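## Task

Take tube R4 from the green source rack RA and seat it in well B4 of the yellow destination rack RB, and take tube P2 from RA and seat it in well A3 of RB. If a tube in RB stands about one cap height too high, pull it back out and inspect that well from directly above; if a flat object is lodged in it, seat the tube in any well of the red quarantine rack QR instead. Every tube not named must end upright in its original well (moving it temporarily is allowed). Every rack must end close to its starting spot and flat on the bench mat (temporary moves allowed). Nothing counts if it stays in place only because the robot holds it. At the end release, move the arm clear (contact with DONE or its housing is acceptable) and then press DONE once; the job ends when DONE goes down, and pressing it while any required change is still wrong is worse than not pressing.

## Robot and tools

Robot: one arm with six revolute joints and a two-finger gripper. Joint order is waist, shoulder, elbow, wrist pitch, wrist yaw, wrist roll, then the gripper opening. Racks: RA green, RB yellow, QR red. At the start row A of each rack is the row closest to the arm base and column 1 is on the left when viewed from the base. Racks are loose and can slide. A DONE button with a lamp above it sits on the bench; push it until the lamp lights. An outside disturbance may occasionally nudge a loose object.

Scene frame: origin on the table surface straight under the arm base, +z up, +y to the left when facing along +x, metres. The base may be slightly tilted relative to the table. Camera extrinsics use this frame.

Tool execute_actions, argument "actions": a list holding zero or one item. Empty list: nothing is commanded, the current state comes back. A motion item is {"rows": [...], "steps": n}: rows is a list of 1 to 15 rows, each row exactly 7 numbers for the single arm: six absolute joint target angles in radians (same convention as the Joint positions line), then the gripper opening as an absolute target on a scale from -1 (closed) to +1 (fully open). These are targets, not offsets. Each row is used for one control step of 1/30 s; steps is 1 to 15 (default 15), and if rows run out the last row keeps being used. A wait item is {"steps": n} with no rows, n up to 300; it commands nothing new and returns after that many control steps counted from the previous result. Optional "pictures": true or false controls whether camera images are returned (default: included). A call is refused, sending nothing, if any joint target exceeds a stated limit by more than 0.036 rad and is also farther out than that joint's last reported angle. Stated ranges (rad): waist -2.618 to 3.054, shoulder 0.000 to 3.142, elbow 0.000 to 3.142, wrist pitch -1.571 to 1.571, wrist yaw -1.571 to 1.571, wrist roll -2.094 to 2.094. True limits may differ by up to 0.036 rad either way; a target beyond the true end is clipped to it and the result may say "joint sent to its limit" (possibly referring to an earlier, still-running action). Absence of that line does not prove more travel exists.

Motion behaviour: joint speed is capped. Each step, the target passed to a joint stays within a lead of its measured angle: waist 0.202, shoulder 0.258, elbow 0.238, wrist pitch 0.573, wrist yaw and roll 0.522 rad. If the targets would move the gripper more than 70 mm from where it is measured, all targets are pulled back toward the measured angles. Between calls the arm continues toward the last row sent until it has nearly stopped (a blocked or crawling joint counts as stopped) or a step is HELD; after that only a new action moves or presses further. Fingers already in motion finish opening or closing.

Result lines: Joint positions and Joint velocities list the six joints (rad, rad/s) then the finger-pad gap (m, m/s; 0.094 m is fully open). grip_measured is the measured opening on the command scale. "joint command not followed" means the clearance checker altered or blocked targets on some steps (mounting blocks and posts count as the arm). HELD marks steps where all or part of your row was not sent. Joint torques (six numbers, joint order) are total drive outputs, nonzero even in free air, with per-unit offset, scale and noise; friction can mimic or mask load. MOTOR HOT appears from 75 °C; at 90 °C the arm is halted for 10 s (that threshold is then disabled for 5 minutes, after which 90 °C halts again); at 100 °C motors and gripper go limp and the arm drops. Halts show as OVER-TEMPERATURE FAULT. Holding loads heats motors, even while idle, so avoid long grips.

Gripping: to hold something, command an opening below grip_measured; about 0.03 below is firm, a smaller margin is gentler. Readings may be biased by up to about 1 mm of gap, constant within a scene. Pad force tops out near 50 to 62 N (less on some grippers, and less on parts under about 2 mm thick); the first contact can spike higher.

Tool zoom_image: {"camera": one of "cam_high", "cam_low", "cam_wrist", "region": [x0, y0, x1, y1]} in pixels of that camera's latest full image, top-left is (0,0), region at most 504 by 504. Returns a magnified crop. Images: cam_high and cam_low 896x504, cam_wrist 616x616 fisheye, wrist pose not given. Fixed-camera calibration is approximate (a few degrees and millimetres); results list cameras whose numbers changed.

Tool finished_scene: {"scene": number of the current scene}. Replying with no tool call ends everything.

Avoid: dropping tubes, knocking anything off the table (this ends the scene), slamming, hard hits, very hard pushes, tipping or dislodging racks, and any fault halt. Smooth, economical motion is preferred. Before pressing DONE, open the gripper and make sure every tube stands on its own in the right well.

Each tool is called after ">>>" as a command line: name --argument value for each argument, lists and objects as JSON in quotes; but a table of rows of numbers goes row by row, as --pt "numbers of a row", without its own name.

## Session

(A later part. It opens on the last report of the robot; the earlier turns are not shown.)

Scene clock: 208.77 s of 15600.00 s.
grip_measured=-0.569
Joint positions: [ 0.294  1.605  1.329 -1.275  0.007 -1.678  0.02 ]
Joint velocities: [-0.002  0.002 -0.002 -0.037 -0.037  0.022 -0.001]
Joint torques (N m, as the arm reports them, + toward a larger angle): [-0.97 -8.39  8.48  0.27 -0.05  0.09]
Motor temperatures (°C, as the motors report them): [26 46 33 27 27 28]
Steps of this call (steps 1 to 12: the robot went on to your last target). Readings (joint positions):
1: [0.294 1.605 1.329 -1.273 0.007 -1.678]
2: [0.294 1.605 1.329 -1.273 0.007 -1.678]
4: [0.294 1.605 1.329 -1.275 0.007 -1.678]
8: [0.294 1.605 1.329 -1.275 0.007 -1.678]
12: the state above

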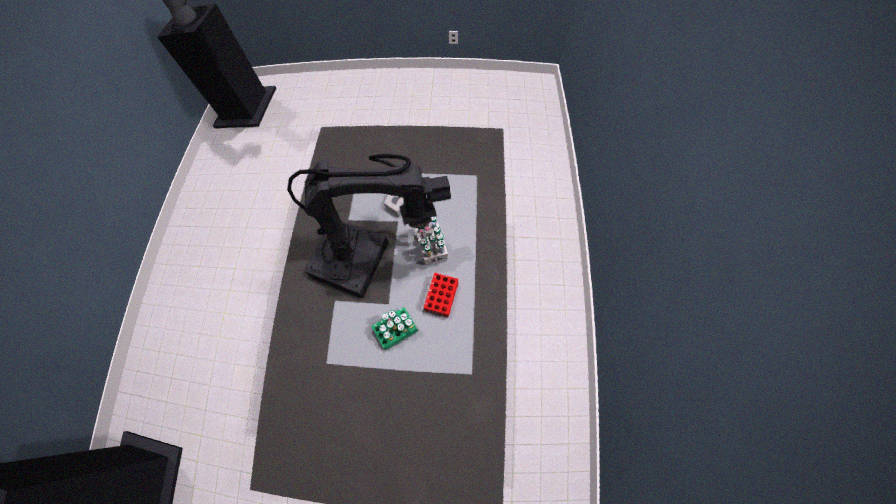

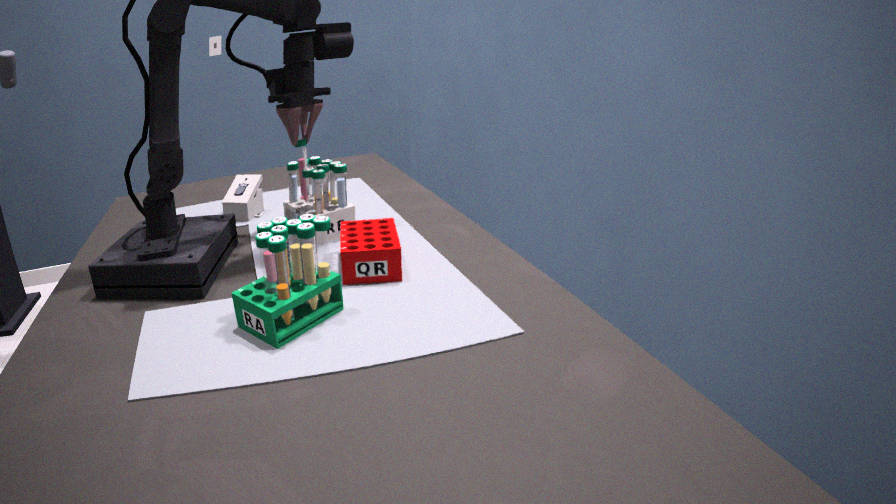

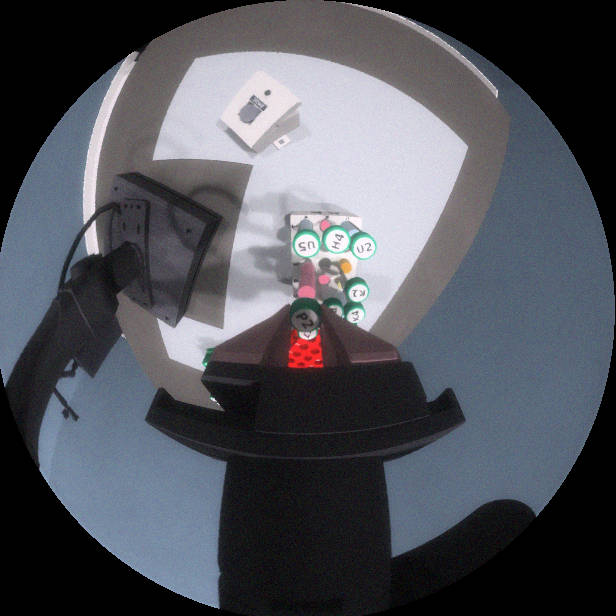

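>>> execute_actions --actions '[{"rows":[[0.282,1.58,1.335,-1.275,0,-1.67,-0.595],[0.28,1.58,1.325,-1.27,0,-1.67,-0.595],[0.28,1.58,1.32,-1.265,0,-1.67,-0.595],[0.28,1.58,1.317,-1.26,0,-1.67,-0.595],[0.28,1.58,1.314,-1.255,0,-1.67,-0.595],[0.28,1.58,1.311,-1.25,0,-1.67,-0.595],[0.28,1.58,1.308,-1.245,0,-1.67,-0.595]],"steps":15}]' --pictures false

>>> execute_actions --actions '[{"steps":12}]'

>>> zoom_image --camera "cam_wrist" --region '[260,230,350,320]'

>>> zoom_image --camera "cam_low" --region '[260,120,370,230]'

Scene clock: 215.93 s of 15600.00 s.
grip_measured=-0.569
Joint positions: [ 0.288  1.605  1.311 -1.262  0.007 -1.678  0.02 ]
Joint velocities: [-0.012  0.007  0.002  0.037 -0.007  0.037 -0.   ]
Joint torques (N m, as the arm reports them, + toward a larger angle): [-0.86 -8.43  5.75  0.56 -0.05  0.09]
Motor temperatures (°C, as the motors report them): [26 45 33 27 27 28]
Steps of this call (steps 1 to 15: the robot went on to your last target; steps 16 to 90: nothing new was sent; then 3.67 s passed at rest; steps 91 to 105: all 15 steps of this action). Readings (joint positions):
91: [0.294 1.605 1.329 -1.276 0.007 -1.678]
92: [0.293 1.605 1.329 -1.276 0.007 -1.678]
94: [0.290 1.605 1.329 -1.275 0.007 -1.678]
98: [0.288 1.605 1.317 -1.267 0.007 -1.678]
105: the state above

Scene clock: 216.33 s of 15600.00 s.
grip_measured=-0.569
Joint positions: [ 0.288  1.605  1.311 -1.26   0.007 -1.678  0.02 ]
Joint velocities: [ 0.007 -0.012 -0.017  0.022 -0.022 -0.022  0.001]
Joint torques (N m, as the arm reports them, + toward a larger angle): [-0.87 -8.32  5.74  0.56 -0.06  0.08]
Motor temperatures (°C, as the motors report them): [26 45 33 27 27 28]
Steps of this call (steps 1 to 12: the robot went on to your last target). Readings (joint positions):
1: [0.288 1.605 1.311 -1.261 0.007 -1.678]
2: [0.288 1.605 1.311 -1.261 0.007 -1.678]
4: [0.288 1.605 1.311 -1.260 0.007 -1.678]
8: [0.288 1.605 1.311 -1.260 0.007 -1.678]
12: the state above

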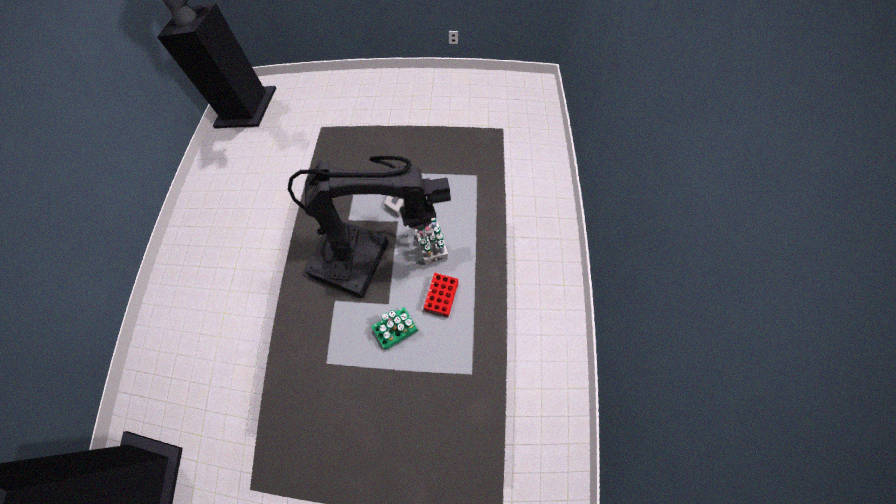

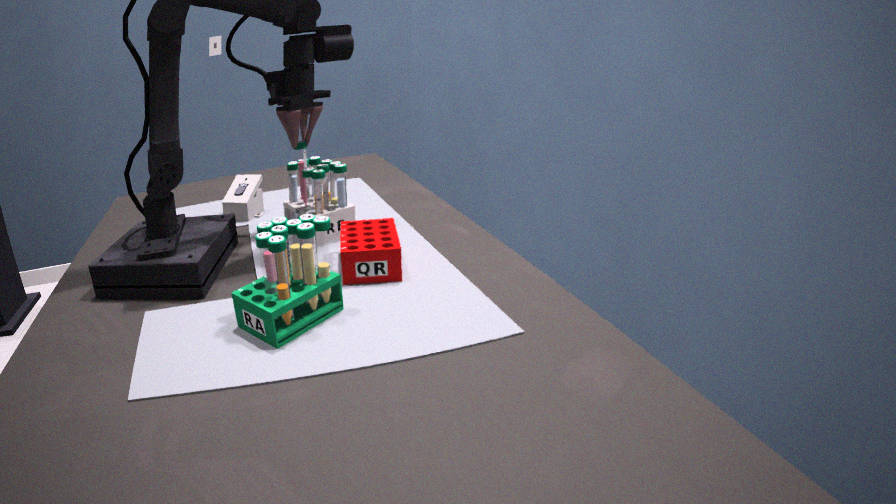

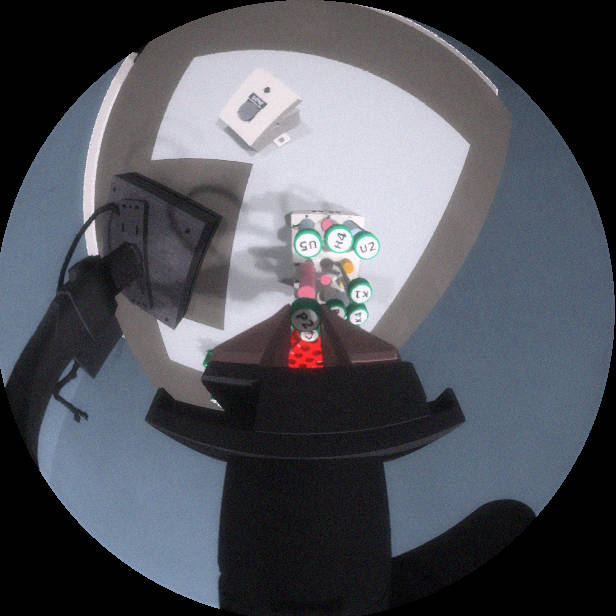

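Region (260, 230, 350, 320) of cam_wrist's 616x616 image, scaled by 5.600, with more detail than that image has.

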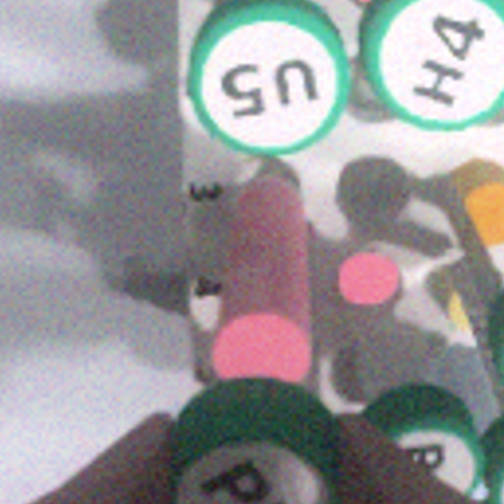

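Region (260, 120, 370, 230) of cam_low's 896x504 image, scaled by 4.582, with more detail than that image has.

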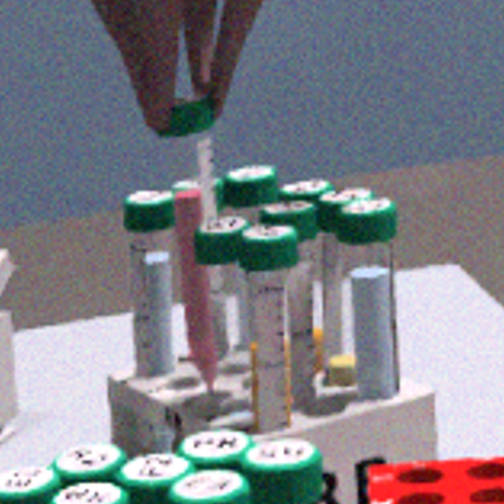

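>>> execute_actions --actions '[{"rows":[[0.28,1.585,1.305,-1.24,0,-1.67,-0.595],[0.28,1.59,1.302,-1.235,0,-1.67,-0.595],[0.28,1.592,1.298,-1.23,0,-1.67,-0.595],[0.28,1.594,1.294,-1.226,0,-1.67,-0.595],[0.28,1.596,1.29,-1.222,0,-1.67,-0.595],[0.28,1.598,1.286,-1.218,0,-1.67,-0.595],[0.28,1.6,1.282,-1.214,0,-1.67,-0.595],[0.28,1.602,1.278,-1.21,0,-1.67,-0.595],[0.28,1.604,1.274,-1.205,0,-1.67,-0.595],[0.28,1.606,1.27,-1.2,0,-1.67,-0.595],[0.28,1.608,1.266,-1.195,0,-1.67,-0.595],[0.28,1.61,1.262,-1.19,0,-1.67,-0.595],[0.28,1.612,1.258,-1.185,0,-1.67,-0.595],[0.28,1.614,1.254,-1.18,0,-1.67,-0.595],[0.28,1.616,1.25,-1.178,0,-1.67,-0.595]]}]' --pictures false

>>> execute_actions --actions '[{"steps":15}]'

>>> zoom_image --camera "cam_wrist" --region '[220,200,380,350]'

>>> zoom_image --camera "cam_low" --region '[260,120,370,230]'

Scene clock: 223.67 s of 15600.00 s.
grip_measured=-0.569
Joint positions: [ 0.288  1.606  1.261 -1.21   0.007 -1.678  0.02 ]
Joint velocities: [-0.002  0.027 -0.095  0.051  0.081  0.051 -0.001]
Joint torques (N m, as the arm reports them, + toward a larger angle): [-0.86 -5.65  5.46  0.59 -0.05  0.09]
Motor temperatures (°C, as the motors report them): [26 45 33 27 27 28]
Steps of this call (steps 1 to 15: the robot went on to your last target; steps 16 to 90: nothing new was sent; then 3.83 s passed at rest; steps 91 to 105: all 15 steps of this action). Readings (joint positions):
91: [0.288 1.605 1.311 -1.259 0.007 -1.678]
92: [0.288 1.605 1.311 -1.258 0.007 -1.678]
94: [0.288 1.605 1.307 -1.251 0.007 -1.678]
98: [0.288 1.605 1.289 -1.238 0.007 -1.678]
105: the state above

Scene clock: 224.17 s of 15600.00 s.
grip_measured=-0.569
Joint positions: [ 0.288  1.615  1.253 -1.195  0.009 -1.678  0.02 ]
Joint velocities: [-0.002  0.002 -0.007  0.007 -0.037 -0.007 -0.   ]
Joint torques (N m, as the arm reports them, + toward a larger angle): [-0.87 -6.32  5.63  0.58 -0.09  0.1 ]
Motor temperatures (°C, as the motors report them): [26 45 33 27 27 28]
Steps of this call (steps 1 to 15: the robot went on to your last target). Readings (joint positions):
1: [0.288 1.607 1.258 -1.207 0.007 -1.678]
2: [0.288 1.610 1.256 -1.204 0.007 -1.678]
4: [0.288 1.614 1.254 -1.199 0.008 -1.678]
8: [0.288 1.615 1.253 -1.196 0.009 -1.678]
15: the state above

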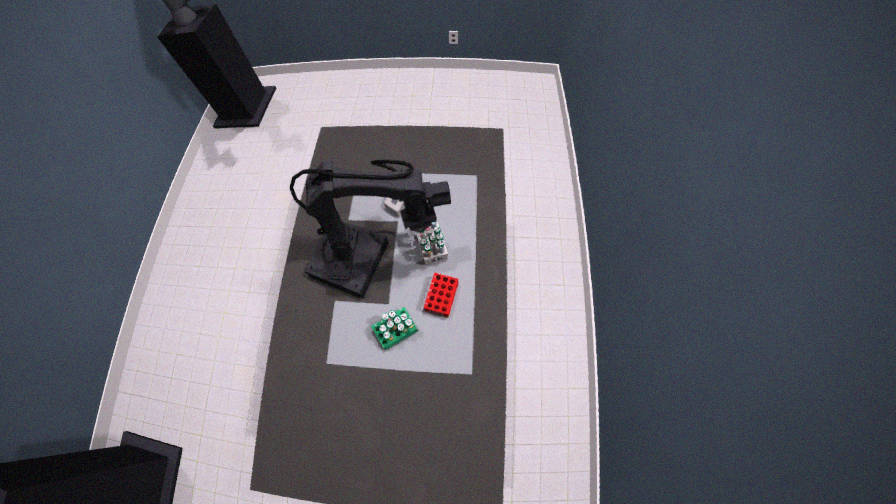

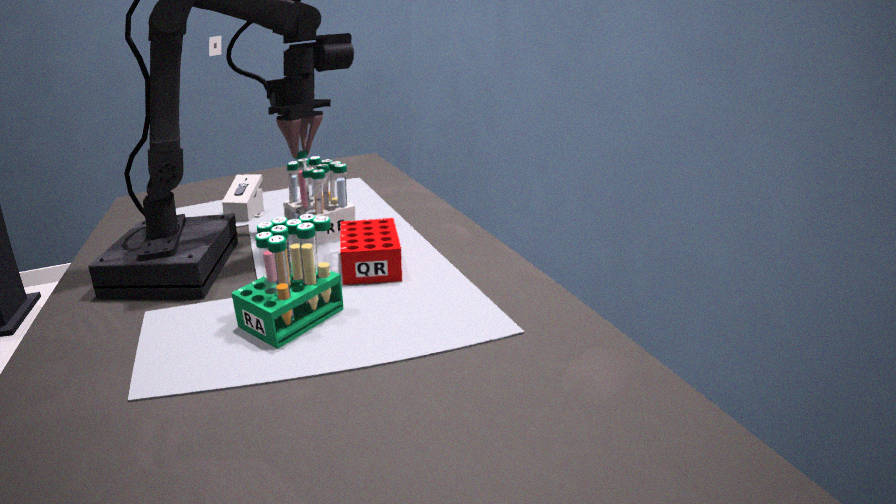

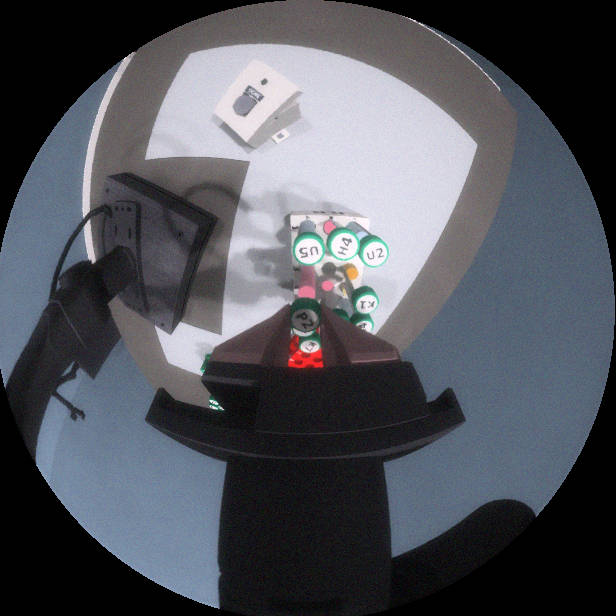

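Region (220, 200, 380, 350) of cam_wrist's 616x616 image, scaled by 3.150, with more detail than that image has; it fills the top 472 rows of this view, and the rest is white.

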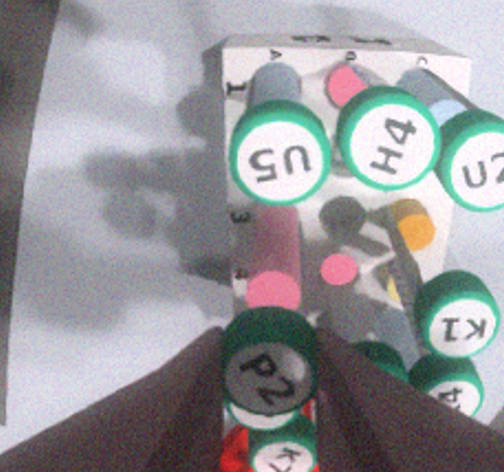

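Region (260, 120, 370, 230) of cam_low's 896x504 image, scaled by 4.582, with more detail than that image has.

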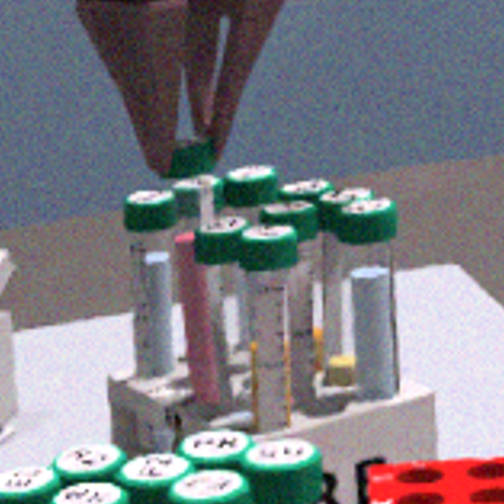

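>>> execute_actions --actions '[{"rows":[[0.28,1.618,1.248,-1.176,0,-1.67,-0.595],[0.28,1.62,1.245,-1.172,0,-1.67,-0.595],[0.28,1.622,1.242,-1.168,0,-1.67,-0.595],[0.28,1.625,1.239,-1.164,0,-1.67,-0.595],[0.28,1.627,1.236,-1.16,0,-1.67,-0.595],[0.28,1.629,1.233,-1.156,0,-1.67,-0.595],[0.28,1.632,1.23,-1.152,0,-1.67,-0.595],[0.28,1.634,1.227,-1.148,0,-1.67,-0.595],[0.28,1.636,1.224,-1.144,0,-1.67,-0.595],[0.28,1.639,1.221,-1.14,0,-1.67,-0.595],[0.28,1.641,1.218,-1.136,0,-1.67,-0.595],[0.28,1.643,1.215,-1.132,0,-1.67,-0.595],[0.28,1.645,1.212,-1.128,0,-1.67,-0.595],[0.28,1.647,1.21,-1.124,0,-1.67,-0.595],[0.28,1.649,1.208,-1.12,0,-1.67,-0.595]]}]' --pictures false

>>> execute_actions --actions '[{"steps":15}]'

>>> zoom_image --camera "cam_low" --region '[260,120,370,230]'

Scene clock: 229.27 s of 15600.00 s.
grip_measured=-0.569
Joint positions: [ 0.288  1.644  1.217 -1.145  0.014 -1.678  0.02 ]
Joint velocities: [-0.002  0.037 -0.076  0.066 -0.066 -0.007  0.   ]
Joint torques (N m, as the arm reports them, + toward a larger angle): [-0.91 -6.45  5.53  0.47 -0.16  0.07]
Motor temperatures (°C, as the motors report them): [26 45 33 27 27 28]
Steps of this call (steps 1 to 15: the robot went on to your last target; steps 16 to 90: nothing new was sent; then 1.60 s passed at rest; steps 91 to 105: all 15 steps of this action). Readings (joint positions):
91: [0.288 1.615 1.253 -1.195 0.009 -1.678]
92: [0.288 1.615 1.253 -1.195 0.009 -1.678]
94: [0.288 1.615 1.252 -1.192 0.010 -1.678]
98: [0.288 1.623 1.239 -1.179 0.011 -1.678]
105: the state above

Scene clock: 229.77 s of 15600.00 s.
grip_measured=-0.569
Joint positions: [ 0.288  1.647  1.213 -1.139  0.014 -1.678  0.02 ]
Joint velocities: [ 0.007 -0.002 -0.007  0.037 -0.022 -0.051  0.   ]
Joint torques (N m, as the arm reports them, + toward a larger angle): [-0.85 -6.39  5.41  0.58 -0.13  0.09]
Motor temperatures (°C, as the motors report them): [26 45 33 27 27 28]
Steps of this call (steps 1 to 15: the robot went on to your last target). Readings (joint positions):
1: [0.288 1.646 1.215 -1.142 0.014 -1.678]
2: [0.288 1.647 1.213 -1.140 0.014 -1.678]
4: [0.288 1.647 1.213 -1.139 0.014 -1.678]
8: [0.288 1.647 1.213 -1.139 0.014 -1.678]
15: the state above
The arm was judged still, so your last target was given up. Only a new action makes it travel on or press farther. Fingers that are still opening or closing keep moving.

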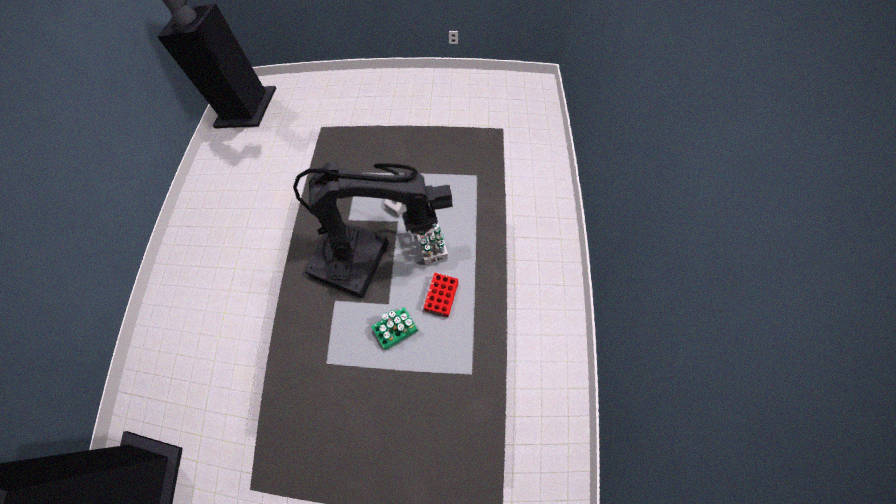

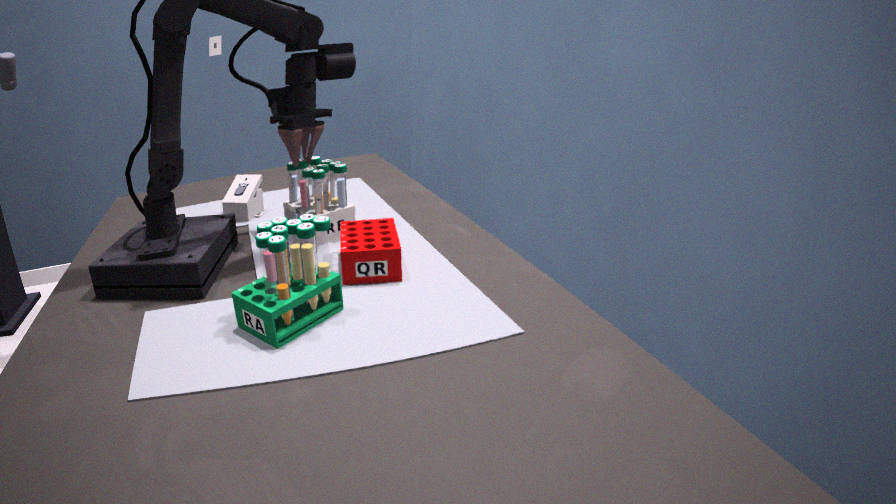

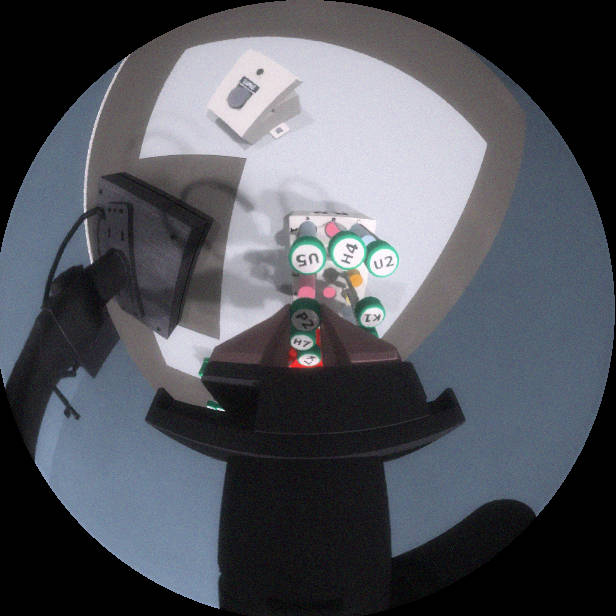

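Region (260, 120, 370, 230) of cam_low's 896x504 image, scaled by 4.582, with more detail than that image has.

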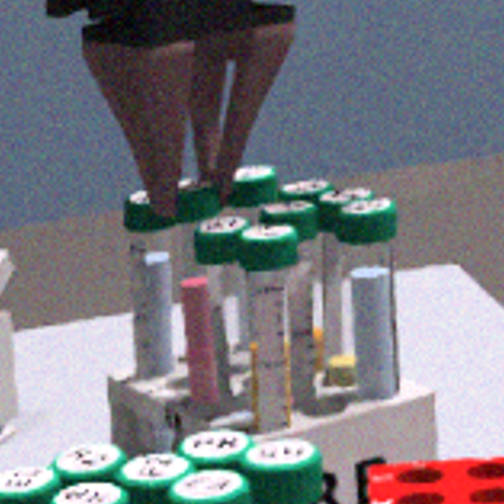

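Releasing gradually to see where the tube settles.

>>> execute_actions --actions '[{"rows":[[0.288,1.645,1.213,-1.135,0,-1.67,-0.58],[0.288,1.645,1.213,-1.135,0,-1.67,-0.57],[0.288,1.645,1.213,-1.135,0,-1.67,-0.56],[0.288,1.645,1.213,-1.135,0,-1.67,-0.55],[0.288,1.645,1.213,-1.135,0,-1.67,-0.54],[0.288,1.645,1.213,-1.135,0,-1.67,-0.53],[0.288,1.645,1.213,-1.135,0,-1.67,-0.51],[0.288,1.645,1.213,-1.135,0,-1.67,-0.49],[0.288,1.645,1.213,-1.135,0,-1.67,-0.46],[0.288,1.645,1.213,-1.135,0,-1.67,-0.43]],"steps":15}]'

>>> zoom_image --camera "cam_low" --region '[260,120,370,230]'

>>> zoom_image --camera "cam_wrist" --region '[220,230,380,380]'

Scene clock: 233.93 s of 15600.00 s.
grip_measured=-0.432
Joint positions: [ 0.288  1.647  1.213 -1.139  0.014 -1.678  0.027]
Joint velocities: [ 0.007 -0.002 -0.007  0.037  0.007  0.007 -0.   ]
Joint torques (N m, as the arm reports them, + toward a larger angle): [-0.14 -6.8   5.75  0.47 -0.12  0.09]
Motor temperatures (°C, as the motors report them): [26 44 32 27 27 28]
Steps of this call (steps 1 to 90: nothing new was sent; then 0.67 s passed at rest; steps 91 to 105: all 15 steps of this action). Readings (joint positions):
91: [0.288 1.647 1.213 -1.139 0.014 -1.678]
92: [0.288 1.647 1.213 -1.139 0.014 -1.678]
94: [0.288 1.647 1.213 -1.139 0.014 -1.678]
98: [0.288 1.647 1.213 -1.139 0.014 -1.678]
105: the state above

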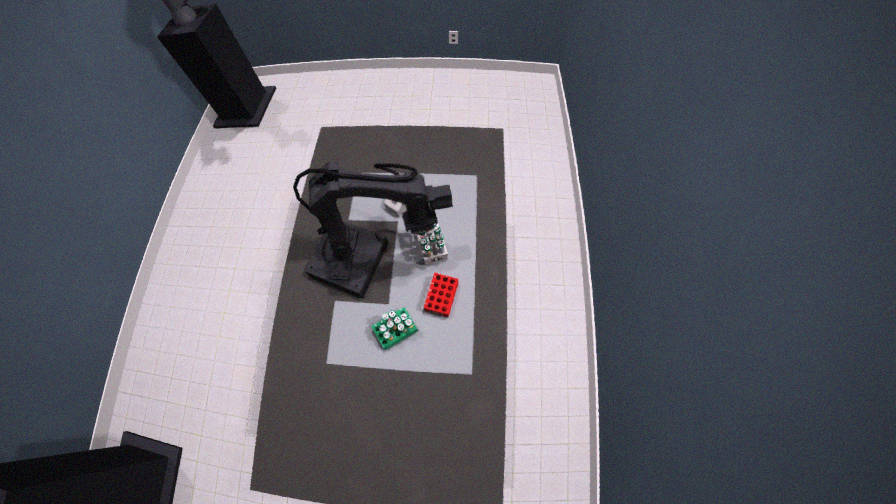

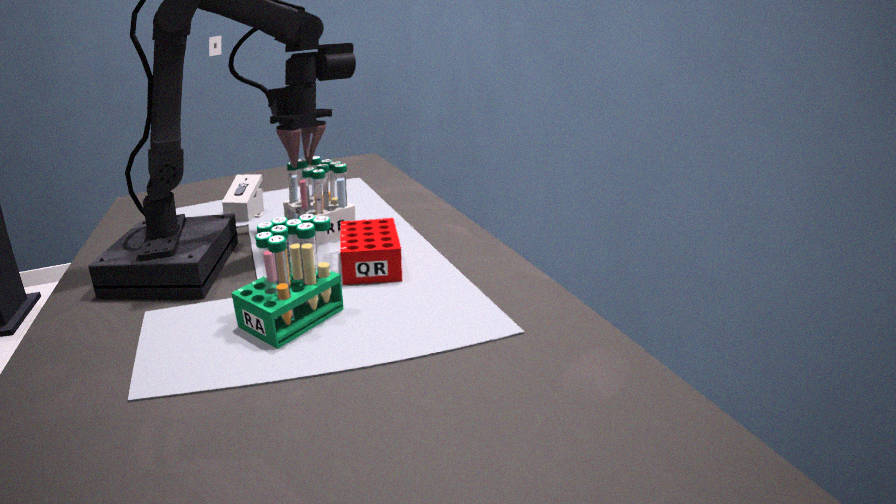

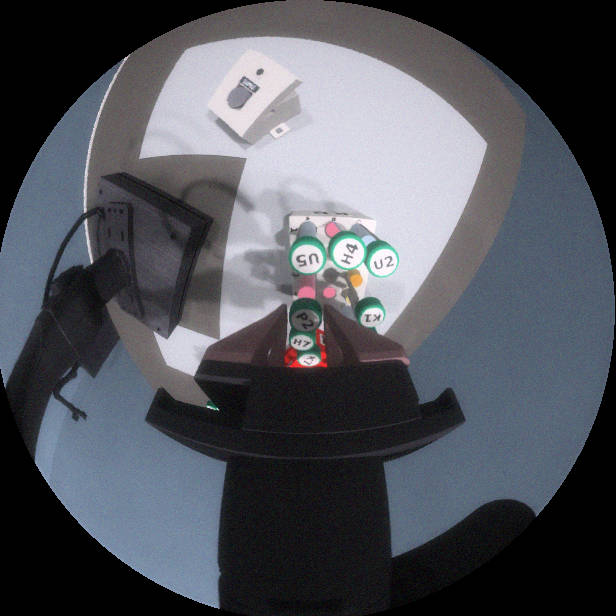

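Region (260, 120, 370, 230) of cam_low's 896x504 image, scaled by 4.582, with more detail than that image has.

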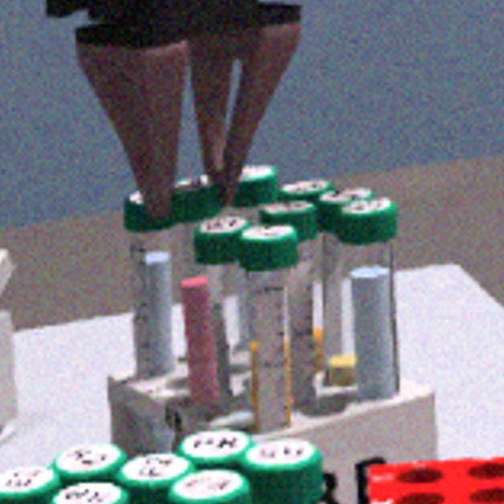

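Region (220, 230, 380, 380) of cam_wrist's 616x616 image, scaled by 3.150, with more detail than that image has; it fills the top 472 rows of this view, and the rest is white.

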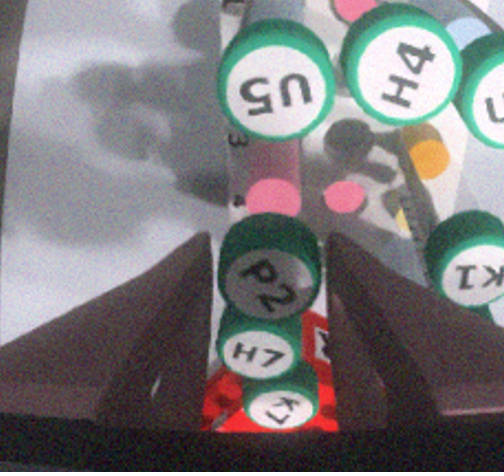

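>>> execute_actions --actions '[{"rows":[[0.288,1.645,1.213,-1.135,0,-1.67,-0.46],[0.288,1.645,1.213,-1.135,0,-1.67,-0.49],[0.288,1.645,1.213,-1.135,0,-1.67,-0.52],[0.288,1.645,1.213,-1.135,0,-1.67,-0.545],[0.288,1.645,1.213,-1.135,0,-1.67,-0.56],[0.288,1.645,1.213,-1.135,0,-1.67,-0.575],[0.288,1.645,1.213,-1.135,0,-1.67,-0.595]],"steps":12}]' --pictures false

>>> execute_actions --actions '[{"rows":[[0.288,1.63,1.23,-1.15,0,-1.67,-0.595],[0.288,1.62,1.245,-1.165,0,-1.67,-0.595],[0.288,1.615,1.255,-1.18,0,-1.67,-0.595],[0.288,1.612,1.263,-1.192,0,-1.67,-0.595],[0.288,1.609,1.271,-1.204,0,-1.67,-0.595],[0.288,1.606,1.279,-1.216,0,-1.67,-0.595],[0.288,1.603,1.288,-1.228,0,-1.67,-0.595],[0.288,1.6,1.297,-1.24,0,-1.67,-0.595],[0.288,1.597,1.306,-1.252,0,-1.67,-0.595],[0.288,1.594,1.316,-1.264,0,-1.67,-0.595],[0.288,1.591,1.326,-1.276,0,-1.67,-0.595],[0.288,1.588,1.337,-1.288,0,-1.67,-0.595],[0.288,1.586,1.348,-1.3,0,-1.67,-0.595],[0.288,1.584,1.36,-1.312,0,-1.67,-0.595],[0.288,1.582,1.375,-1.326,0,-1.67,-0.595]]}]' --pictures false

>>> execute_actions --actions '[{"rows":[[0.288,1.585,1.39,-1.34,0,-1.67,-0.595],[0.288,1.59,1.41,-1.36,0,-1.67,-0.595],[0.288,1.595,1.43,-1.38,0,-1.67,-0.595],[0.288,1.6,1.455,-1.4,0,-1.67,-0.595],[0.288,1.6,1.48,-1.42,0,-1.67,-0.595],[0.288,1.605,1.505,-1.44,0,-1.67,-0.595],[0.288,1.605,1.53,-1.46,0,-1.67,-0.595],[0.288,1.61,1.555,-1.48,0,-1.67,-0.595],[0.288,1.61,1.58,-1.5,0,-1.67,-0.595],[0.288,1.615,1.605,-1.52,0,-1.67,-0.595],[0.288,1.615,1.63,-1.54,0,-1.67,-0.595],[0.288,1.62,1.655,-1.56,0,-1.67,-0.595],[0.288,1.62,1.68,-1.57,0,-1.67,-0.595],[0.288,1.62,1.705,-1.57,0,-1.67,-0.595],[0.288,1.62,1.73,-1.57,0,-1.67,-0.595]]}]' --pictures false

>>> execute_actions --actions '[{"steps":10}]'

Scene clock: 247.43 s of 15600.00 s.
grip_measured=-0.569
Joint positions: [ 0.288  1.647  1.213 -1.139  0.014 -1.678  0.02 ]
Joint velocities: [ 0.002  0.002 -0.007 -0.051 -0.007 -0.051 -0.001]
Joint torques (N m, as the arm reports them, + toward a larger angle): [-0.1  -6.74  5.73  0.46 -0.13  0.09]
Motor temperatures (°C, as the motors report them): [26 44 32 27 27 28]
Steps of this call (steps 1 to 15: the robot went on to your last target; steps 16 to 90: nothing new was sent; then 10.10 s passed at rest; steps 91 to 102: all 12 steps of this action). Readings (joint positions):
91: [0.288 1.647 1.213 -1.139 0.014 -1.678]
92: [0.288 1.647 1.213 -1.139 0.014 -1.678]
94: [0.288 1.647 1.213 -1.139 0.014 -1.678]
98: [0.288 1.647 1.213 -1.139 0.014 -1.678]
102: the state above

Scene clock: 247.93 s of 15600.00 s.
grip_measured=-0.569
Joint positions: [ 0.288  1.618  1.321 -1.254  0.014 -1.678  0.02 ]
Joint velocities: [-0.002 -0.061  0.369 -0.3   -0.037 -0.007  0.   ]
Joint torques (N m, as the arm reports them, + toward a larger angle): [-0.05 -9.07  8.47  0.3  -0.16  0.09]
Motor temperatures (°C, as the motors report them): [26 44 32 27 27 28]
Steps of this call (steps 1 to 15: all 15 steps of this action). Readings (joint positions):
1: [0.288 1.647 1.213 -1.139 0.014 -1.678]
2: [0.288 1.647 1.213 -1.139 0.014 -1.678]
4: [0.288 1.647 1.218 -1.146 0.014 -1.678]
8: [0.288 1.644 1.248 -1.176 0.014 -1.678]
15: the state above

Scene clock: 248.43 s of 15600.00 s.
grip_measured=-0.569
Joint positions: [ 0.288  1.616  1.658 -1.501  0.014 -1.678  0.02 ]
Joint velocities: [-0.002 -0.002  0.706 -0.374 -0.037  0.022  0.001]
Joint torques (N m, as the arm reports them, + toward a larger angle): [-0.08 -6.03  8.25  0.51 -0.11  0.07]
Motor temperatures (°C, as the motors report them): [26 44 33 27 27 28]
Steps of this call (steps 1 to 15: all 15 steps of this action). Readings (joint positions):
1: [0.288 1.616 1.335 -1.266 0.014 -1.678]
2: [0.288 1.616 1.350 -1.280 0.014 -1.678]
4: [0.288 1.616 1.385 -1.310 0.014 -1.678]
8: [0.288 1.616 1.481 -1.381 0.014 -1.678]
15: the state above

Scene clock: 248.77 s of 15600.00 s.
grip_measured=-0.569
Joint positions: [ 0.288  1.617  1.706 -1.542  0.014 -1.678  0.02 ]
Joint velocities: [-0.017  0.007 -0.007 -0.051  0.007  0.022 -0.001]
Joint torques (N m, as the arm reports them, + toward a larger angle): [-0.11 -6.01  7.84  0.45 -0.12  0.07]
Motor temperatures (°C, as the motors report them): [26 44 33 27 27 28]
Steps of this call (steps 1 to 10: the robot went on to your last target). Readings (joint positions):
1: [0.288 1.616 1.679 -1.510 0.014 -1.678]
2: [0.288 1.616 1.694 -1.515 0.014 -1.678]
4: [0.288 1.616 1.706 -1.522 0.014 -1.678]
8: [0.288 1.617 1.706 -1.538 0.014 -1.678]
10: the state above

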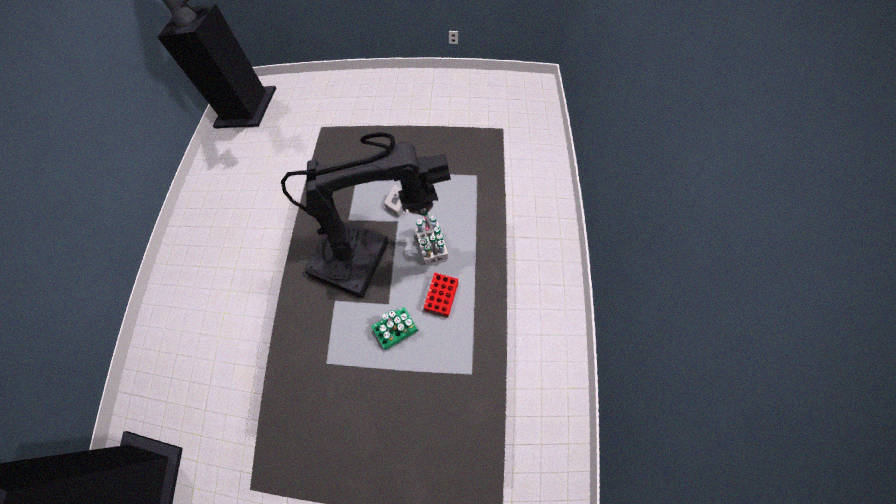

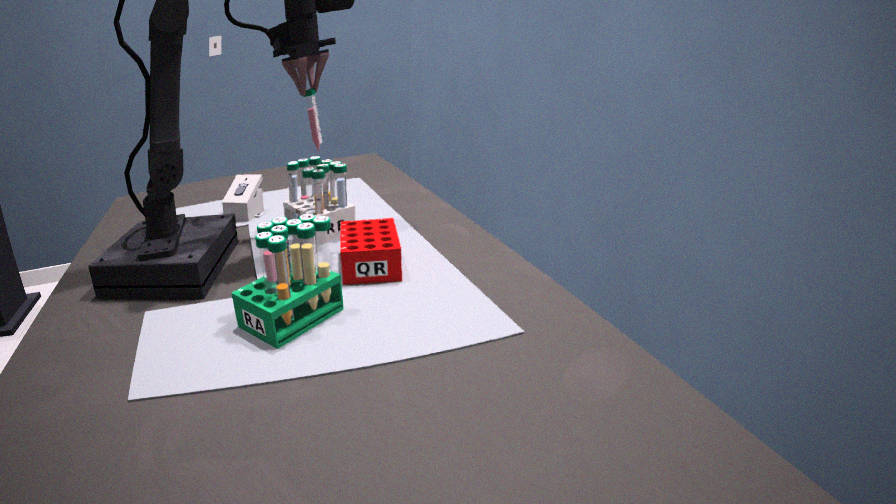

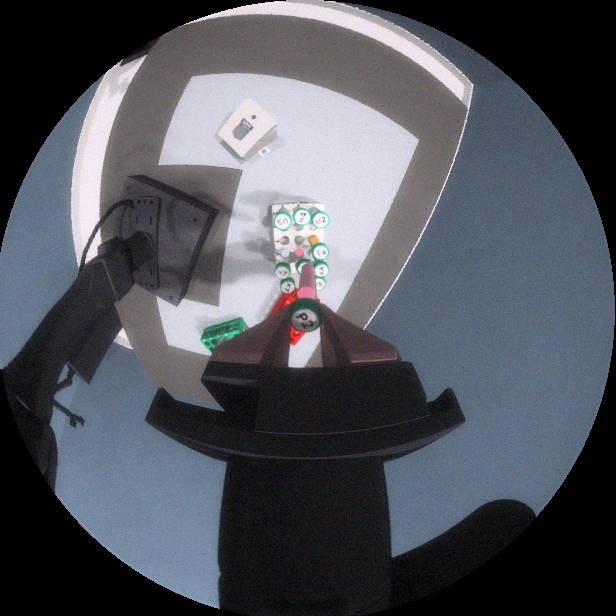

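>>> execute_actions --actions '[{"rows":[[0.275,1.62,1.73,-1.57,0,-1.68,-0.595],[0.255,1.62,1.73,-1.57,0,-1.69,-0.595],[0.23,1.62,1.73,-1.57,0,-1.7,-0.595],[0.2,1.62,1.73,-1.57,0,-1.71,-0.595],[0.17,1.62,1.73,-1.57,0,-1.72,-0.595],[0.14,1.62,1.73,-1.57,0,-1.73,-0.595],[0.11,1.62,1.73,-1.57,0,-1.74,-0.595],[0.08,1.62,1.73,-1.57,0,-1.75,-0.595],[0.05,1.62,1.73,-1.57,0,-1.76,-0.595],[0.02,1.62,1.73,-1.57,0,-1.76,-0.595],[-0.01,1.62,1.72,-1.57,0,-1.76,-0.595],[-0.035,1.62,1.71,-1.57,0,-1.76,-0.595],[-0.055,1.62,1.7,-1.57,0,-1.76,-0.595],[-0.07,1.62,1.69,-1.57,0,-1.76,-0.595],[-0.08,1.62,1.68,-1.57,0,-1.76,-0.595]]}]' --pictures false

>>> execute_actions --actions '[{"rows":[[-0.08,1.62,1.67,-1.57,0,-1.76,-0.595],[-0.08,1.62,1.66,-1.57,0,-1.76,-0.595],[-0.08,1.62,1.65,-1.57,0,-1.76,-0.595],[-0.08,1.62,1.64,-1.57,0,-1.76,-0.595],[-0.08,1.62,1.63,-1.57,0,-1.76,-0.595],[-0.08,1.62,1.62,-1.57,0,-1.76,-0.595]],"steps":15}]'

>>> zoom_image --camera "cam_wrist" --region '[250,140,360,250]'

Scene clock: 257.43 s of 15600.00 s.
grip_measured=-0.569
Joint positions: [-0.057  1.617  1.7   -1.548  0.011 -1.743  0.02 ]
Joint velocities: [-0.501  0.017 -0.12   0.022 -0.037 -0.022 -0.001]
Joint torques (N m, as the arm reports them, + toward a larger angle): [ 0.63 -6.03  4.73  0.43 -0.16 -0.09]
Motor temperatures (°C, as the motors report them): [26 43 33 27 27 28]
Steps of this call (steps 1 to 30: the robot went on to your last target; steps 31 to 90: nothing new was sent; then 5.17 s passed at rest; steps 91 to 105: all 15 steps of this action). Readings (joint positions):
91: [0.288 1.617 1.706 -1.548 0.014 -1.678]
92: [0.284 1.617 1.706 -1.548 0.013 -1.678]
94: [0.259 1.617 1.706 -1.548 0.008 -1.685]
98: [0.141 1.617 1.706 -1.548 0.006 -1.710]
105: the state above

Scene clock: 257.93 s of 15600.00 s.
grip_measured=-0.569
Joint positions: [-0.081  1.621  1.622 -1.552  0.014 -1.752  0.02 ]
Joint velocities: [-0.007  0.007  0.017 -0.037 -0.037  0.007 -0.   ]
Joint torques (N m, as the arm reports them, + toward a larger angle): [-0.02 -6.34  5.59  0.32 -0.13 -0.1 ]
Motor temperatures (°C, as the motors report them): [26 43 33 27 27 28]
Steps of this call (steps 1 to 15: all 15 steps of this action). Readings (joint positions):
1: [-0.071 1.617 1.694 -1.548 0.013 -1.745]
2: [-0.078 1.617 1.684 -1.548 0.014 -1.746]
4: [-0.081 1.617 1.662 -1.548 0.014 -1.749]
8: [-0.081 1.618 1.626 -1.550 0.014 -1.750]
15: the state above

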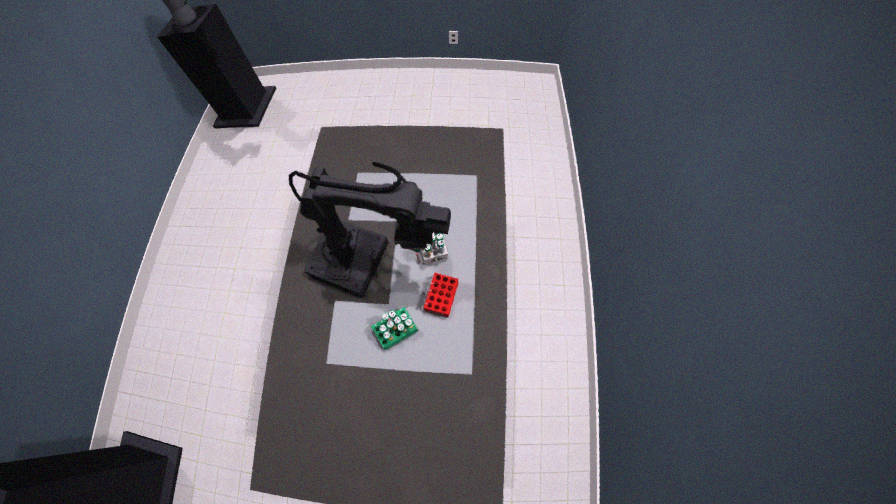

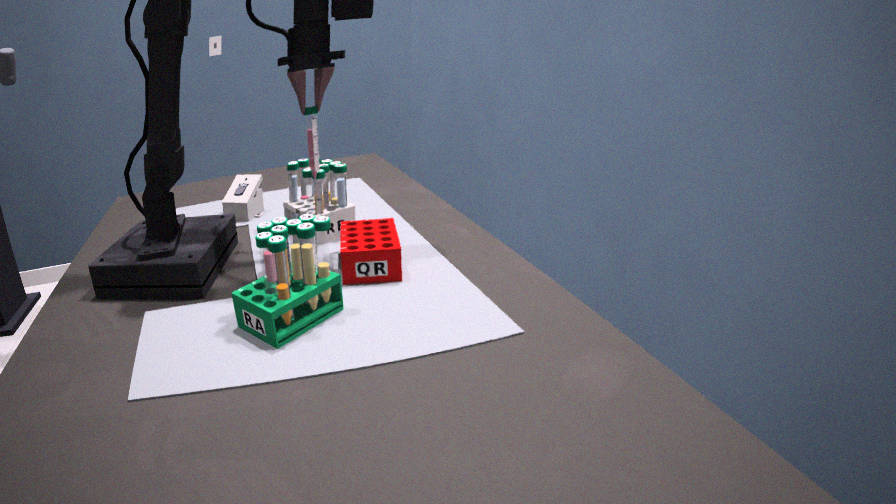

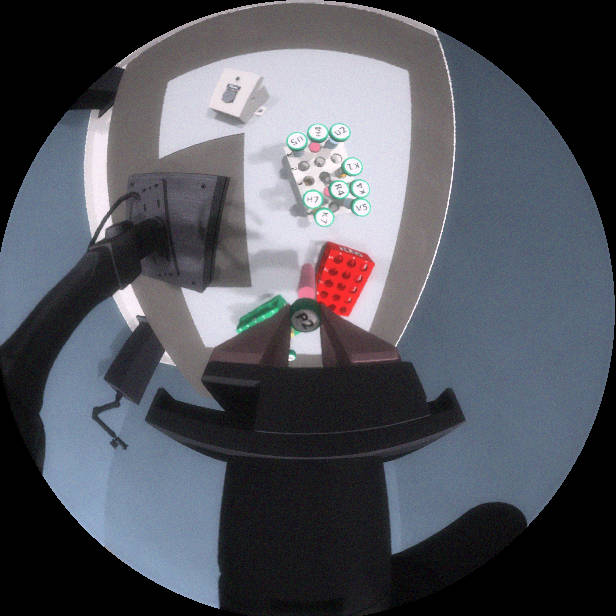

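Region (250, 140, 360, 250) of cam_wrist's 616x616 image, scaled by 4.582, with more detail than that image has.

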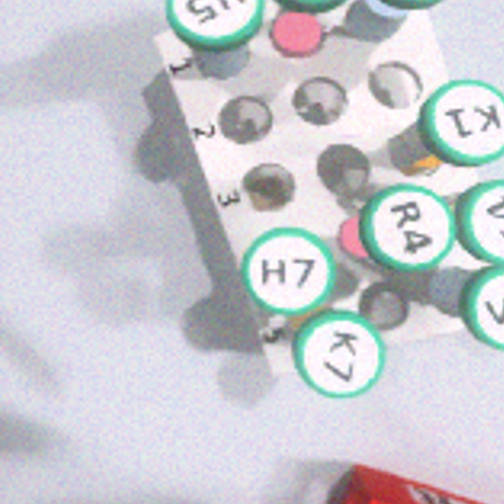

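>>> zoom_image --camera "cam_wrist" --region '[290,155,335,200]'

Region (290, 155, 335, 200) of cam_wrist's 616x616 image, scaled by 11.200, with more detail than that image has.

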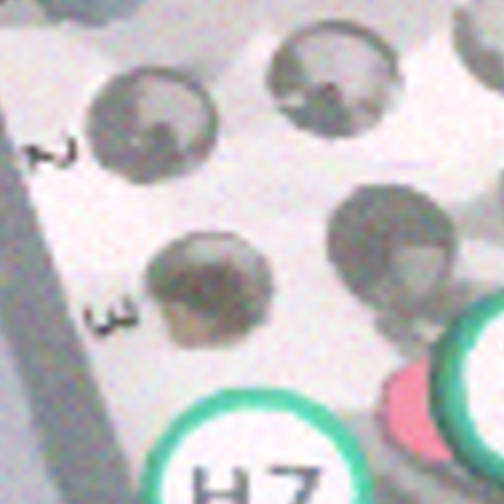

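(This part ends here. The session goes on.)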